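# Get the carton out of the counter-shelf aisle

## Task

Relocate the carton so that no part of it remains in the aisle between the counter and the low shelf, disturbing nothing else if possible; then release it and back the robot away. The robot must stay upright and level (falling or ending tilted is a failure), and the carton must stay where it ends up without the robot supporting it.

## Robot and tools

Robot: a Hello Robot Stretch 3 with one arm. It has a two-wheeled base (0.33 m long, 0.34 m wide), a lift that runs up a mast, and a telescoping arm that reaches out to the robot's right. The gripper only moves forward or back when the base drives. A spin on the spot pivots about the point midway between the drive wheels, 0.05 m behind the front edge. When the arm is fully retracted and the wrist folded, the wrist pokes up to 0.06 m past the right side and a spin sweeps a 0.28 m radius. An unfolded, level gripper reaches beyond that circle. Something may occasionally nudge a loose object.

Frames: the base frame has its origin on the floor between the drive wheels, with x forward, y left and z up. hand_pose is given in this frame, at the point where the closed fingertips meet. With all wrist joints at 0, that hand frame has x up, y pointing back along the arm toward the mast, and z toward the robot's rear. The fingertips are round 0.04 m pads and sit slightly nearer the wrist when wide open. The odometry frame is the base frame as it was at the start of the scene.

execute_actions: the argument actions is a list holding exactly one action, or none. An empty list only reports state and images. An action may contain base, joints or both, and optionally contact_limits. Its motions start together but may finish at different times.
- base takes one command only. translate_m is a straight drive in metres relative to where the base currently is: positive is forward, range -1 to 1. rotate_rad is a turn on the spot in radians, relative: positive is left (counter-clockwise seen from above), range -3.2 to 3.2. The base cannot move sideways.
- joints are absolute targets, named individually:
  - lift_m: arm height, 0 to 1.1 m.
  - arm_m: extension, 0 to 0.52 m.
  - wrist_yaw_rad: -1.345 to 4.42. At 0 the gripper points along the arm, positive swings it toward the front, and 3.0 folds it over the base.
  - wrist_pitch_rad: -1.57 to 0.451. At 0 it is level; negative tips the fingers down.
  - wrist_roll_rad: -2.911 to 2.911. At 0 the fingers are side by side and level.
  - gripper_m: -0.089 to 0.179, larger is wider. The actual fingertip gap is about 0.007 less when nearly shut and 0.025 less when fully open, and it is zero below 0.007.
  - head_pan_rad: -3.953 to 1.73. At 0 the head faces forward, positive is left, and -1.57 looks along the arm.
  - head_tilt_rad: -1.53 to 0.419. At 0 it is level; negative looks down.
- contact_limits: {"arm_m": effort percent, 1 to 100} stops the arm motion with contact_stop once its effort reaches that level. The sign is negative when retracting. Lower values are gentler, but a value that is too low stops the arm immediately. The limit also caps the arm's holding force until the next action. Values above the maximum are cut down.
- cameras: a list drawn from head_camera, nav_camera, wrist_camera and all. Omitted, null or ["all"] returns every camera; [] returns none. The pictures line gives the order of the images.
Any unknown key, bad camera name or out-of-range number rejects the whole call and nothing moves. A joint or the base that you leave out of an action may keep driving toward its previous target. An action runs for at most 15 s.

wait: seconds, 0 to 10. It adds no commands and returns state and images. zoom_image: camera plus region [x0, y0, x1, y1] in pixels, with the origin at the top-left and a maximum size of 504 by 504. It works only on full images from the latest result. finished_scene: scene is the number of the current scene. It ends that scene for good after the robot has held your last command, and its result reports success and the next task. If a result reports a stop, any later execute_actions, wait or finished_scene calls in that same reply are skipped.

Result lines:
- joint_positions: joint readings. A joint counts as done within its tolerance: about ±0.004 for lift, arm and gripper, ±0.02 for yaw, roll and head, ±0.05 for pitch.
- base_status and joint_status: done, off_target (at rest short of the target and possibly still pushing), contact_stop, time_out or torque_fault. After the last three, the old target is dropped.
- on_its_own: what you did not command. Here 'held at' means the target being held, not the actual position.
- lidar_m: 12 ranges in 30 degree sectors. The 1st is ahead and they go counter-clockwise (4th left, 7th behind, 10th right); '-' means nothing seen. The scan plane is 0.17 m above the floor and covers 0.15 to 12 m. It ignores clear objects and thin legs, and the robot's own body blocks parts of sectors 5, 6, 9 and 10 when the lift is low.
- wrist_depth_mm and head_depth_mm: 7x7 grids of median depth, starting top-left. The head grid is for the sideways-oriented image.
- base_odometry: from wheel counts only, so slip shows up as travel.
- turned_by_wheels and turned_by_imu: turn since the last result.
- base_tilt: degrees, with forward and right positive.
- motor_effort: percent of maximum, with the peak in brackets. The readings are noisy and biased.

Arm stowed means lift_m below 0.30, arm_m below 0.03 and wrist_yaw_rad above 2.54. Only then does the base reach full speed; otherwise it is limited to 0.10 m/s and 0.63 rad/s.

Gripping: command gripper_m below the object's width to grip it. To release, open to at least 0.02 above the value where the fingers made contact. Neither the reading nor a 'done' status confirms that you are holding something. To re-squeeze, send a new value.

Self-collision: fold or unfold the wrist only with lift_m between 0.32 and 0.95, wrist_pitch_rad at -0.4 and roll near 0. Once folded, the lift may go down to 0.25. If wrist_yaw_rad is below -0.4, keep pitch at -0.5 or lower.

Cautions: the arm and lift stop and go limp when they press hard against something. A limp lift can sink under load or keep pressing. The base, wrist and head never stop on contact. A wrist servo that is overloaded shuts off for 10 s. Pushing against something solid with the gripper more than about 0.45 m above the floor can tip the robot, and a second push after a contact_stop is riskier still. Driving while holding or pushing something that cannot move, or snagging on furniture (especially when reversing), can also tip it. If base_tilt shows a lean, back out in small steps and free the gripper. If the robot stays tipped, lower lift_m to about 0.2. Avoid dropping, slamming or shoving objects hard.

Each tool is called after ">>>" in YAML: its name, and indented under it one key for each argument.

## Session

>>> execute_actions:
  actions: []

Scene clock: 0.00 s.
base_odometry: x=+0.000 y=+0.000 heading=+0.000 (m, m, rad; odometry frame)
turned_by_wheels: +0.000 (rad since the last result)
turned_by_imu: +0.000 (rad since the last result)
base_tilt: forward=+0.8 right=+0.8 (deg)
lidar_m: 2.14 0.93 0.61 0.63 1.14 1.51 0.91 0.89 1.31 1.71 1.47 2.30
head_depth_mm: 1807 2253 2240 2198 2192 2185 2177 / 1791 2253 2218 2200 2201 2205 2168 / 1793 2260 2251 2239 2251 2221 2181 / 1794 2268 2250 2272 2241 2231 2220 / 1796 2292 2299 2296 2260 2269 2230 / 1816 2316 2294 2310 2272 2250 2266 / 1812 2311 2320 2290 2241 1794 1799
base_status: not commanded
joint_positions: lift_m=+0.482 arm_m=-0.002 wrist_yaw_rad=+2.818 wrist_pitch_rad=-0.413 wrist_roll_rad=-0.015 gripper_m=+0.037 head_pan_rad=+0.014 head_tilt_rad=+0.012
joint_status: not commanded
motor_effort: left_wheel=-1 right_wheel=+0 lift_m=+17 arm_m=+0 wrist_yaw_rad=+1 wrist_pitch_rad=+5 wrist_roll_rad=+0 gripper_m=+0 head_pan_rad=+1 head_tilt_rad=+2 (%)
hand_pose: x=+0.0504 y=+0.0706 z=+0.4960 quat_wxyz=(+0.255, +0.701, +0.034, +0.665) (m; base frame)
wrist_depth_mm: - 951 948 901 788 806 856 / - 751 674 641 843 876 925 / - 907 727 691 - - - / - 913 816 771 - - - / 843 839 848 839 844 817 830 / 730 - 718 723 692 730 716 / 642 617 636 629 616 627 628
pictures: head_camera (sideways: a quarter turn clockwise sets it upright), nav_camera (sideways: a quarter turn counterclockwise sets it upright), wrist_camera
Images, in order (width x height): head_camera 896x504, nav_camera 672x504, wrist_camera 644x364.

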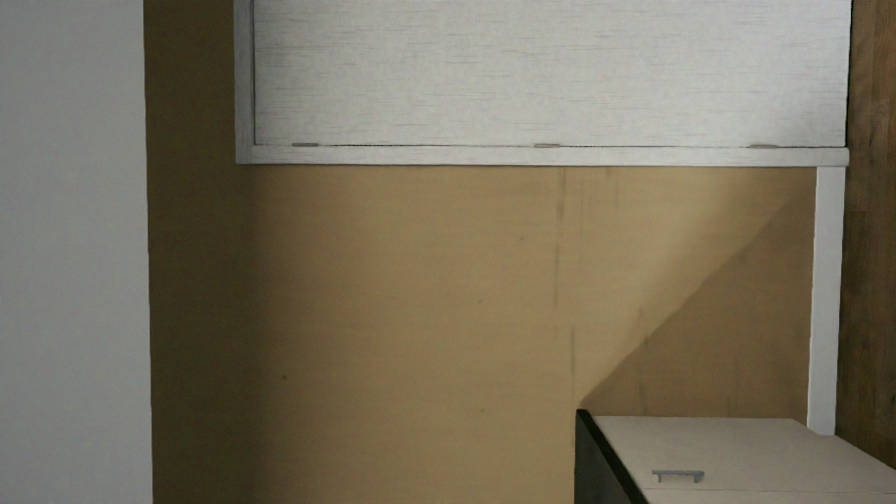

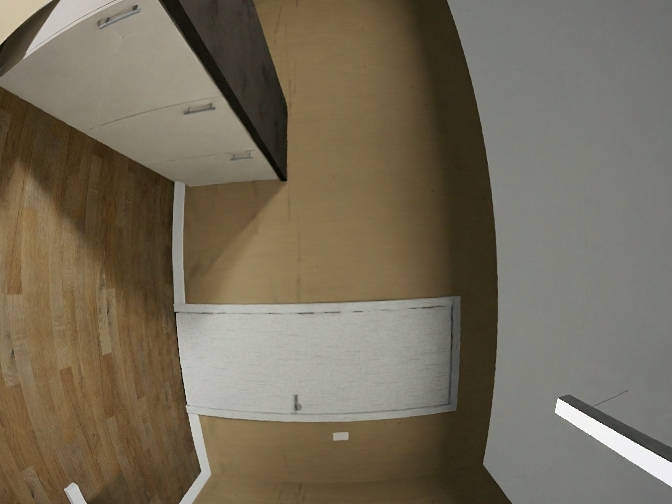

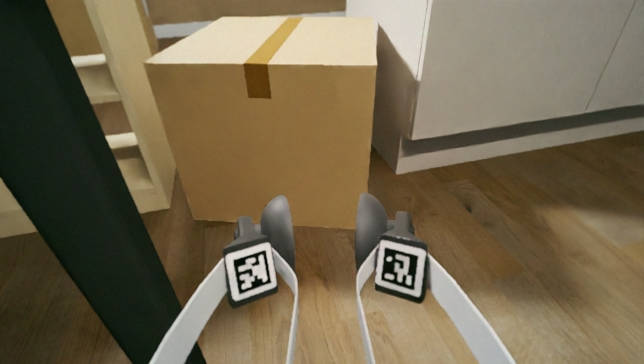

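>>> execute_actions:
  actions:
    - {"joints":{"head_pan_rad":1.4,"head_tilt_rad":-0.8,"lift_m":0.27}}

Scene clock: 4.57 s.
base_odometry: x=+0.000 y=+0.000 heading=+0.000 (m, m, rad; odometry frame)
turned_by_wheels: +0.000 (rad since the last result)
turned_by_imu: +0.001 (rad since the last result)
base_tilt: forward=+0.9 right=+0.8 (deg)
lidar_m: 2.14 0.93 0.61 0.63 1.14 1.52 0.91 0.89 1.31 1.71 1.47 2.30
head_depth_mm: 2746 1006 983 1063 1279 1304 1145 / 2779 1266 1307 1278 1426 1301 1137 / 2761 2984 2323 1235 1057 1248 1139 / 2729 2971 2289 1224 1075 1258 1138 / 2664 2954 2312 1225 1092 1272 1135 / 2660 2850 2313 1817 1223 1299 1150 / 2594 2390 1306 1146 1379 1294 -
base_status: not commanded
joint_positions: lift_m=+0.270 arm_m=-0.002 wrist_yaw_rad=+2.818 wrist_pitch_rad=-0.414 wrist_roll_rad=-0.015 gripper_m=+0.037 head_pan_rad=+1.393 head_tilt_rad=-0.790
joint_status: all done
motor_effort: left_wheel=-1(1) right_wheel=-1(1) lift_m=+14(16) arm_m=+0(0) wrist_yaw_rad=+1(1) wrist_pitch_rad=+6(6) wrist_roll_rad=+0(0) gripper_m=-1(1) head_pan_rad=+2(35) head_tilt_rad=-6(47) (%)
hand_pose: x=+0.0504 y=+0.0705 z=+0.2837 quat_wxyz=(+0.255, +0.701, +0.034, +0.665) (m; base frame)
wrist_depth_mm: - 637 598 591 771 770 864 / - 730 657 637 879 929 - / - 770 727 707 833 829 844 / - 692 676 668 671 634 646 / 552 560 580 553 569 550 539 / 484 - - 477 464 472 466 / 437 - - 415 417 413 408
pictures: head_camera (sideways: a quarter turn clockwise sets it upright), nav_camera (sideways: a quarter turn counterclockwise sets it upright), wrist_camera
Images, in order (width x height): head_camera 896x504, nav_camera 672x504, wrist_camera 644x364.

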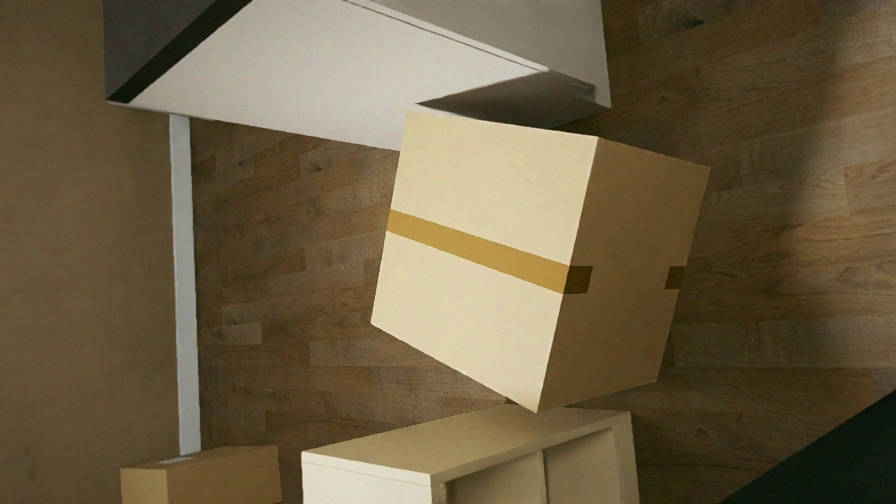

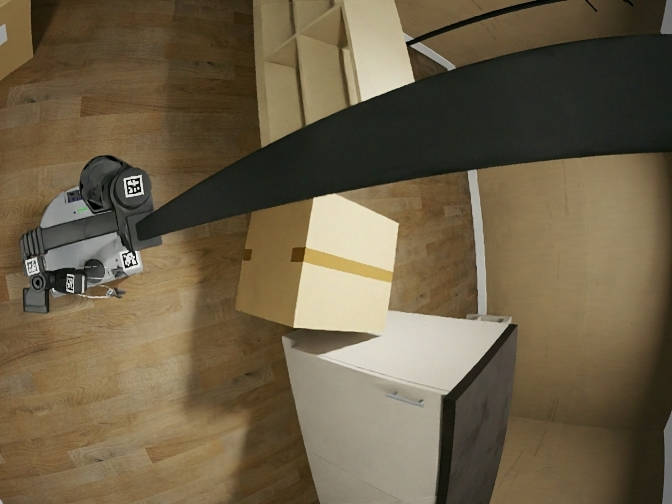

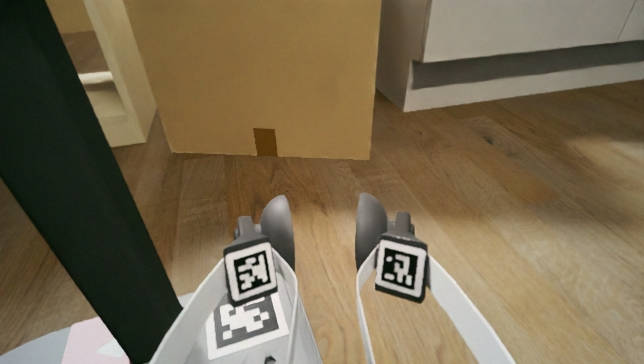

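>>> execute_actions:
  actions:
    - {"base":{"rotate_rad":1.4},"joints":{"head_pan_rad":0,"head_tilt_rad":-1.0,"wrist_yaw_rad":3.0}}
  cameras: []

>>> execute_actions:
  actions:
    - {"base":{"translate_m":0.45}}

Scene clock: 16.97 s.
base_odometry: x=+0.000 y=+0.000 heading=+1.400 (m, m, rad; odometry frame)
turned_by_wheels: +1.400 (rad since the last result)
turned_by_imu: +1.418 (rad since the last result)
base_tilt: forward=+0.9 right=+0.8 (deg)
lidar_m: 0.61 0.72 1.14 1.49 0.89 0.91 1.32 1.48 2.24 2.26 1.09 0.61
head_depth_mm: 999 1036 1075 1273 1366 1218 1101 / 2542 1406 1258 1428 1355 1222 1111 / 2614 2133 1198 1074 1317 1217 1115 / 2642 2124 1193 1093 1334 1214 1114 / 2571 2131 1185 1122 1352 1211 1105 / 2613 2105 1700 1355 1353 1208 1094 / 2208 1116 1111 1417 1353 1206 1092
base_status: done
joint_positions: lift_m=+0.270 arm_m=-0.002 wrist_yaw_rad=+2.997 wrist_pitch_rad=-0.414 wrist_roll_rad=-0.015 gripper_m=+0.037 head_pan_rad=+0.007 head_tilt_rad=-0.988
joint_status: all done
motor_effort: left_wheel=-3(7) right_wheel=+3(10) lift_m=+14(14) arm_m=+0(0) wrist_yaw_rad=+3(4) wrist_pitch_rad=+6(6) wrist_roll_rad=+0(0) gripper_m=+1(1) head_pan_rad=-2(36) head_tilt_rad=-7(27) (%)
hand_pose: x=+0.0111 y=+0.0799 z=+0.2837 quat_wxyz=(+0.195, +0.695, +0.097, +0.685) (m; base frame)
wrist_depth_mm: 658 - - - - - - / 717 - - - - - 882 / 751 - 841 847 856 837 757 / 690 676 682 674 662 659 651 / 572 564 - 555 579 552 540 / 486 492 - - 457 473 469 / 436 - - - 411 409 405
pictures: none
No camera images: the call's "cameras" was empty. Leave "cameras" out to get every camera's image.

Scene clock: 20.13 s.
base_odometry: x=+0.077 y=+0.443 heading=+1.400 (m, m, rad; odometry frame)
turned_by_wheels: +0.000 (rad since the last result)
turned_by_imu: +0.002 (rad since the last result)
base_tilt: forward=+0.7 right=+0.7 (deg)
lidar_m: 0.18 0.21 0.44 1.50 1.17 1.18 1.76 1.86 2.37 1.47 0.20 0.18
head_depth_mm: 2260 2034 971 997 984 1183 1100 / 2433 2144 1794 1202 912 810 1083 / 2440 2124 1773 1034 909 811 1086 / 2394 2114 1792 1036 908 822 1098 / 2399 2121 1781 1030 907 836 1104 / 2352 2099 1780 1537 1238 864 1092 / 2285 1998 1779 1017 965 1161 1089
base_status: done
joint_positions: lift_m=+0.270 arm_m=-0.002 wrist_yaw_rad=+2.998 wrist_pitch_rad=-0.414 wrist_roll_rad=-0.015 gripper_m=+0.037 head_pan_rad=+0.007 head_tilt_rad=-0.988
joint_status: not commanded
motor_effort: left_wheel=-3(7) right_wheel=+3(8) lift_m=+14(14) arm_m=+0(1) wrist_yaw_rad=+2(3) wrist_pitch_rad=+6(6) wrist_roll_rad=+0(0) gripper_m=+0(1) head_pan_rad=-3(2) head_tilt_rad=-7(7) (%)
hand_pose: x=+0.0110 y=+0.0799 z=+0.2837 quat_wxyz=(+0.194, +0.695, +0.097, +0.685) (m; base frame)
wrist_depth_mm: - - - - 878 - 255 / - - - - 891 920 253 / 876 - 863 846 754 643 250 / 688 681 686 651 663 485 248 / 568 573 - 560 568 389 244 / 483 498 - - 464 388 240 / 432 - - - 412 347 237
pictures: head_camera (sideways: a quarter turn clockwise sets it upright), nav_camera (sideways: a quarter turn counterclockwise sets it upright), wrist_camera
Images, in order (width x height): head_camera 896x504, nav_camera 672x504, wrist_camera 644x364.

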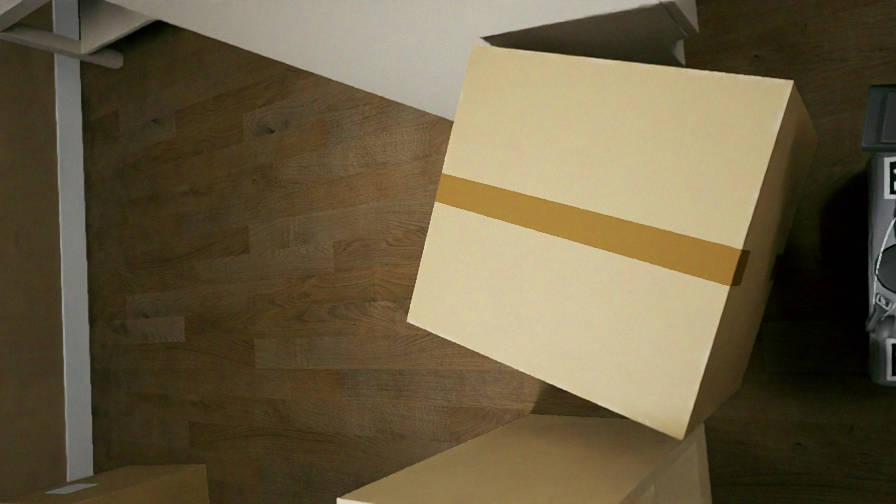

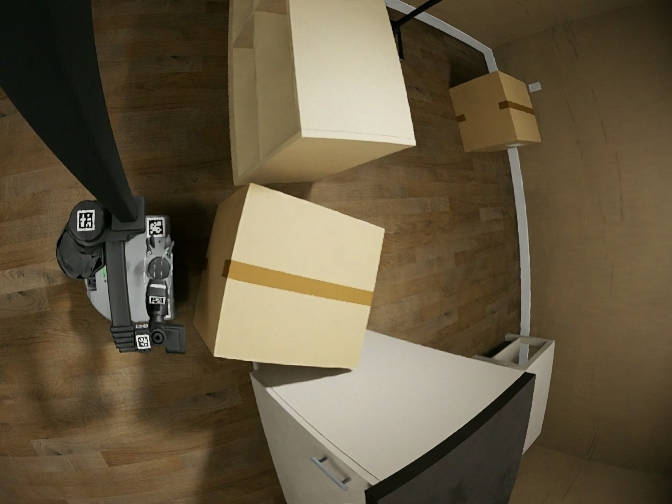

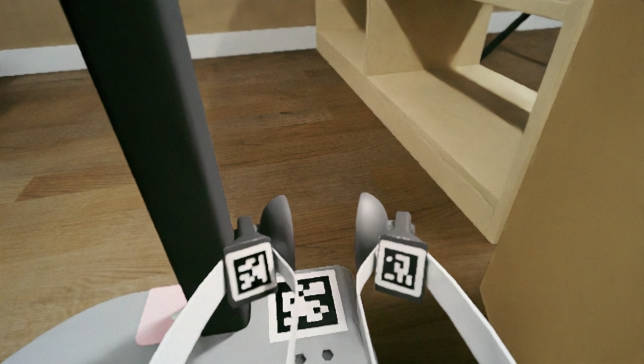

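Raising the lift clears the wrist above the carton and slows the push.

>>> execute_actions:
  actions:
    - {"joints":{"lift_m":0.55}}
  cameras: []

>>> execute_actions:
  actions:
    - {"base":{"translate_m":0.3}}
  cameras: ["head_camera","nav_camera"]

Scene clock: 27.43 s.
base_odometry: x=+0.077 y=+0.443 heading=+1.400 (m, m, rad; odometry frame)
turned_by_wheels: +0.000 (rad since the last result)
turned_by_imu: +0.001 (rad since the last result)
base_tilt: forward=+0.8 right=+0.8 (deg)
lidar_m: 0.18 0.21 0.44 1.50 1.17 1.18 1.76 1.85 2.37 1.46 0.20 0.18
head_depth_mm: 2272 2042 969 998 980 1184 1118 / 2456 2126 1796 1198 909 811 1073 / 2436 2130 1790 1036 911 814 1089 / 2406 2122 1779 1028 909 825 1091 / 2391 2117 1786 1031 905 834 1107 / 2354 2113 1766 1535 1234 862 1096 / 2281 2003 1776 1019 967 1156 1092
base_status: not commanded
joint_positions: lift_m=+0.550 arm_m=-0.002 wrist_yaw_rad=+2.998 wrist_pitch_rad=-0.414 wrist_roll_rad=-0.015 gripper_m=+0.037 head_pan_rad=+0.007 head_tilt_rad=-0.988
joint_status: all done
motor_effort: left_wheel=-4(3) right_wheel=+3(3) lift_m=+20(23) arm_m=-1(0) wrist_yaw_rad=+2(2) wrist_pitch_rad=+6(6) wrist_roll_rad=+0(0) gripper_m=+0(0) head_pan_rad=-3(3) head_tilt_rad=-7(7) (%)
hand_pose: x=+0.0110 y=+0.0799 z=+0.5633 quat_wxyz=(+0.194, +0.695, +0.097, +0.685) (m; base frame)
wrist_depth_mm: - - - - 910 949 367 / - - - - 943 - 394 / - - - - 790 662 436 / - - - - - 498 501 / 927 929 - 927 840 395 360 / 818 799 - 783 750 388 305 / 706 695 690 691 678 349 265
pictures: none
No camera images: the call's "cameras" was empty. Leave "cameras" out to get every camera's image.

Scene clock: 31.50 s.
base_odometry: x=+0.128 y=+0.739 heading=+1.399 (m, m, rad; odometry frame)
turned_by_wheels: +0.000 (rad since the last result)
turned_by_imu: +0.001 (rad since the last result)
base_tilt: forward=+1.0 right=+0.6 (deg)
lidar_m: - - 0.15 0.30 1.58 1.40 2.06 2.12 2.36 0.20 0.15 -
head_depth_mm: 2143 2080 1807 1501 939 889 755 / 2214 2147 1800 1550 912 815 754 / 2178 2141 1789 1556 908 813 744 / 2170 2116 1791 1546 905 810 742 / 2133 2128 1790 1541 906 805 742 / 2122 2117 1778 1544 1311 835 757 / 2121 2031 1776 1532 1348 1011 967
base_status: done
joint_positions: lift_m=+0.550 arm_m=-0.002 wrist_yaw_rad=+2.998 wrist_pitch_rad=-0.414 wrist_roll_rad=-0.015 gripper_m=+0.037 head_pan_rad=+0.007 head_tilt_rad=-0.988
joint_status: not commanded
motor_effort: left_wheel=+0(4) right_wheel=+11(29) lift_m=+20(21) arm_m=+0(1) wrist_yaw_rad=+2(2) wrist_pitch_rad=+6(6) wrist_roll_rad=+0(0) gripper_m=+0(0) head_pan_rad=-4(2) head_tilt_rad=-7(7) (%)
hand_pose: x=+0.0110 y=+0.0799 z=+0.5633 quat_wxyz=(+0.194, +0.695, +0.097, +0.685) (m; base frame)
wrist_depth_mm: - - - 350 345 370 - / - - - 342 363 389 - / - - - 378 399 435 - / - - - 426 449 497 - / 939 958 - 478 511 552 917 / 812 793 - 540 299 309 304 / 713 698 694 637 271 270 268
pictures: head_camera (sideways: a quarter turn clockwise sets it upright), nav_camera (sideways: a quarter turn counterclockwise sets it upright)
Images, in order (width x height): head_camera 896x504, nav_camera 672x504.

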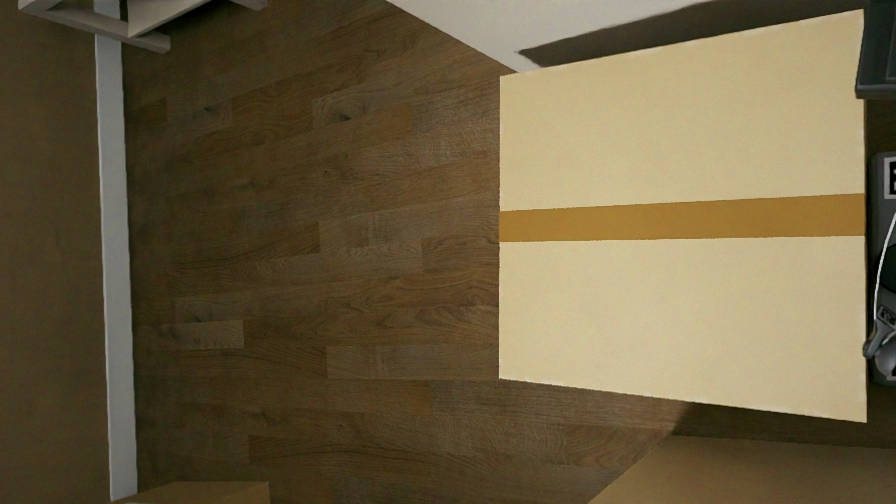

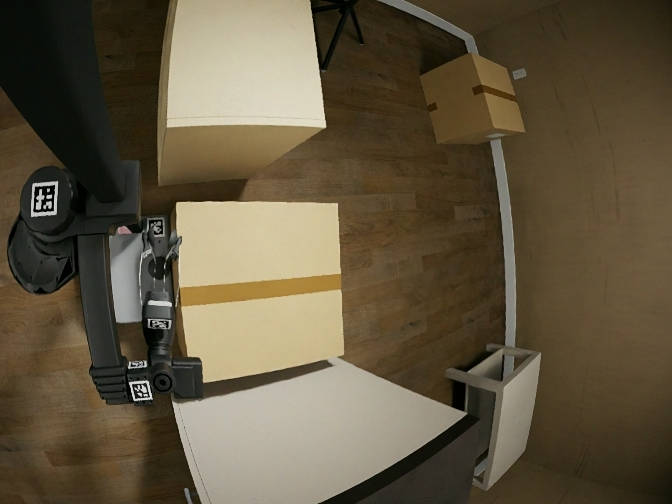

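>>> execute_actions:
  actions:
    - {"base":{"translate_m":0.75}}
  cameras: ["nav_camera"]

Scene clock: 42.17 s.
base_odometry: x=+0.256 y=+1.478 heading=+1.399 (m, m, rad; odometry frame)
turned_by_wheels: +0.000 (rad since the last result)
turned_by_imu: +0.004 (rad since the last result)
base_tilt: forward=+0.7 right=+0.8 (deg)
lidar_m: - - 0.15 1.05 1.13 0.50 2.31 0.51 0.40 0.19 0.15 -
head_depth_mm: 1487 1761 1821 1554 1362 1163 760 / 1474 1750 1802 1570 910 811 754 / 1456 1726 1797 1556 907 812 743 / 1440 1713 1787 1539 906 812 744 / 1428 1697 1782 1534 907 807 741 / 1411 1680 1781 1531 1301 835 757 / 1403 1649 1768 1534 1352 1203 1093
base_status: done
joint_positions: lift_m=+0.550 arm_m=-0.002 wrist_yaw_rad=+2.998 wrist_pitch_rad=-0.414 wrist_roll_rad=-0.015 gripper_m=+0.037 head_pan_rad=+0.007 head_tilt_rad=-0.988
joint_status: not commanded
motor_effort: left_wheel=+0(7) right_wheel=+11(18) lift_m=+21(20) arm_m=-1(0) wrist_yaw_rad=+2(2) wrist_pitch_rad=+6(6) wrist_roll_rad=+0(0) gripper_m=+0(0) head_pan_rad=-3(3) head_tilt_rad=-7(7) (%)
hand_pose: x=+0.0110 y=+0.0799 z=+0.5633 quat_wxyz=(+0.194, +0.695, +0.097, +0.685) (m; base frame)
wrist_depth_mm: 762 - - - - - - / 830 - - - - - 836 / 745 - - - - - 900 / 624 - - - - - - / 790 885 - 931 944 937 901 / 698 760 - 808 301 308 304 / 552 676 688 683 269 268 266
pictures: nav_camera (sideways: a quarter turn counterclockwise sets it upright)
Images, in order (width x height): nav_camera 672x504.

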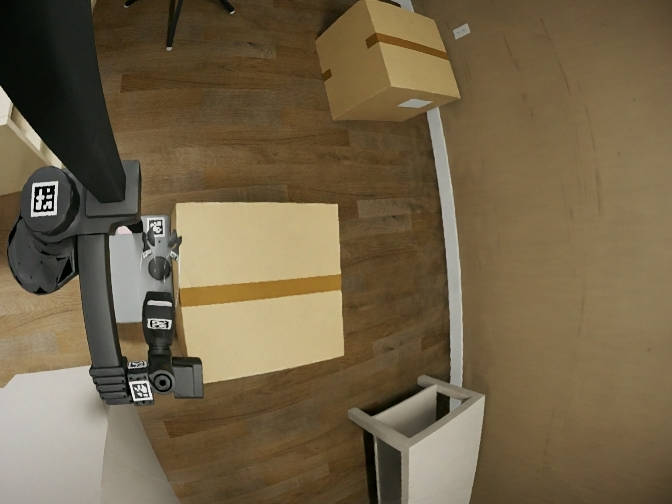

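>>> execute_actions:
  actions:
    - {"base":{"translate_m":-0.5}}
  cameras: ["nav_camera"]

>>> finished_scene:
  scene: 1

Scene clock: 49.87 s.
base_odometry: x=+0.171 y=+0.985 heading=+1.399 (m, m, rad; odometry frame)
turned_by_wheels: +0.000 (rad since the last result)
turned_by_imu: -0.001 (rad since the last result)
base_tilt: forward=+0.9 right=+0.8 (deg)
lidar_m: 0.55 0.57 0.34 0.31 0.32 1.61 2.31 2.35 0.39 0.37 0.37 0.58
head_depth_mm: 1988 2052 1806 1554 1366 958 987 / 1952 2150 1715 1059 1332 1219 1100 / 1935 2127 1194 1053 1292 1224 1109 / 1928 2144 1188 1051 1295 1217 1111 / 1908 2084 1191 1045 1290 1209 1106 / 1890 2080 1778 1510 1357 1209 1091 / 1870 2039 1779 1534 1352 1204 1063
base_status: done
joint_positions: lift_m=+0.550 arm_m=-0.002 wrist_yaw_rad=+2.998 wrist_pitch_rad=-0.414 wrist_roll_rad=-0.015 gripper_m=+0.037 head_pan_rad=+0.007 head_tilt_rad=-0.988
joint_status: not commanded
motor_effort: left_wheel=-2(6) right_wheel=+3(8) lift_m=+20(20) arm_m=+0(1) wrist_yaw_rad=+2(2) wrist_pitch_rad=+6(6) wrist_roll_rad=+0(0) gripper_m=+0(1) head_pan_rad=-2(3) head_tilt_rad=-7(7) (%)
hand_pose: x=+0.0110 y=+0.0799 z=+0.5633 quat_wxyz=(+0.194, +0.695, +0.097, +0.685) (m; base frame)
wrist_depth_mm: - - 359 351 - - - / 305 - 343 362 - - - / 337 - 375 398 - - - / - 370 412 436 - - - / 943 416 - 501 963 944 896 / 826 492 - 574 770 786 779 / 691 683 598 662 710 686 685
pictures: nav_camera (sideways: a quarter turn counterclockwise sets it upright)
Images, in order (width x height): nav_camera 672x504.

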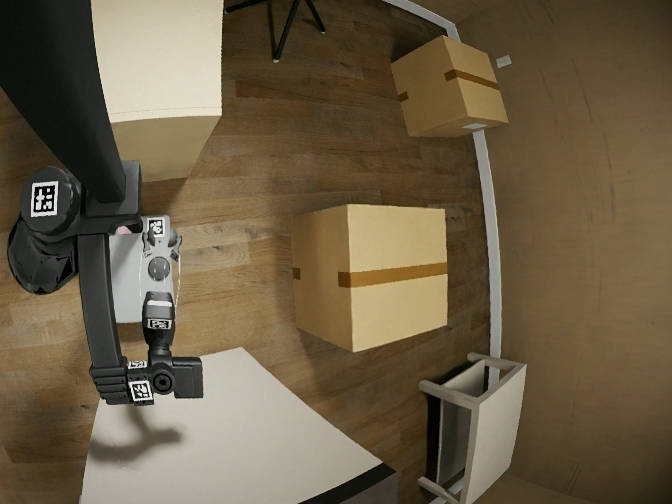

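The scene is finished: the task was done.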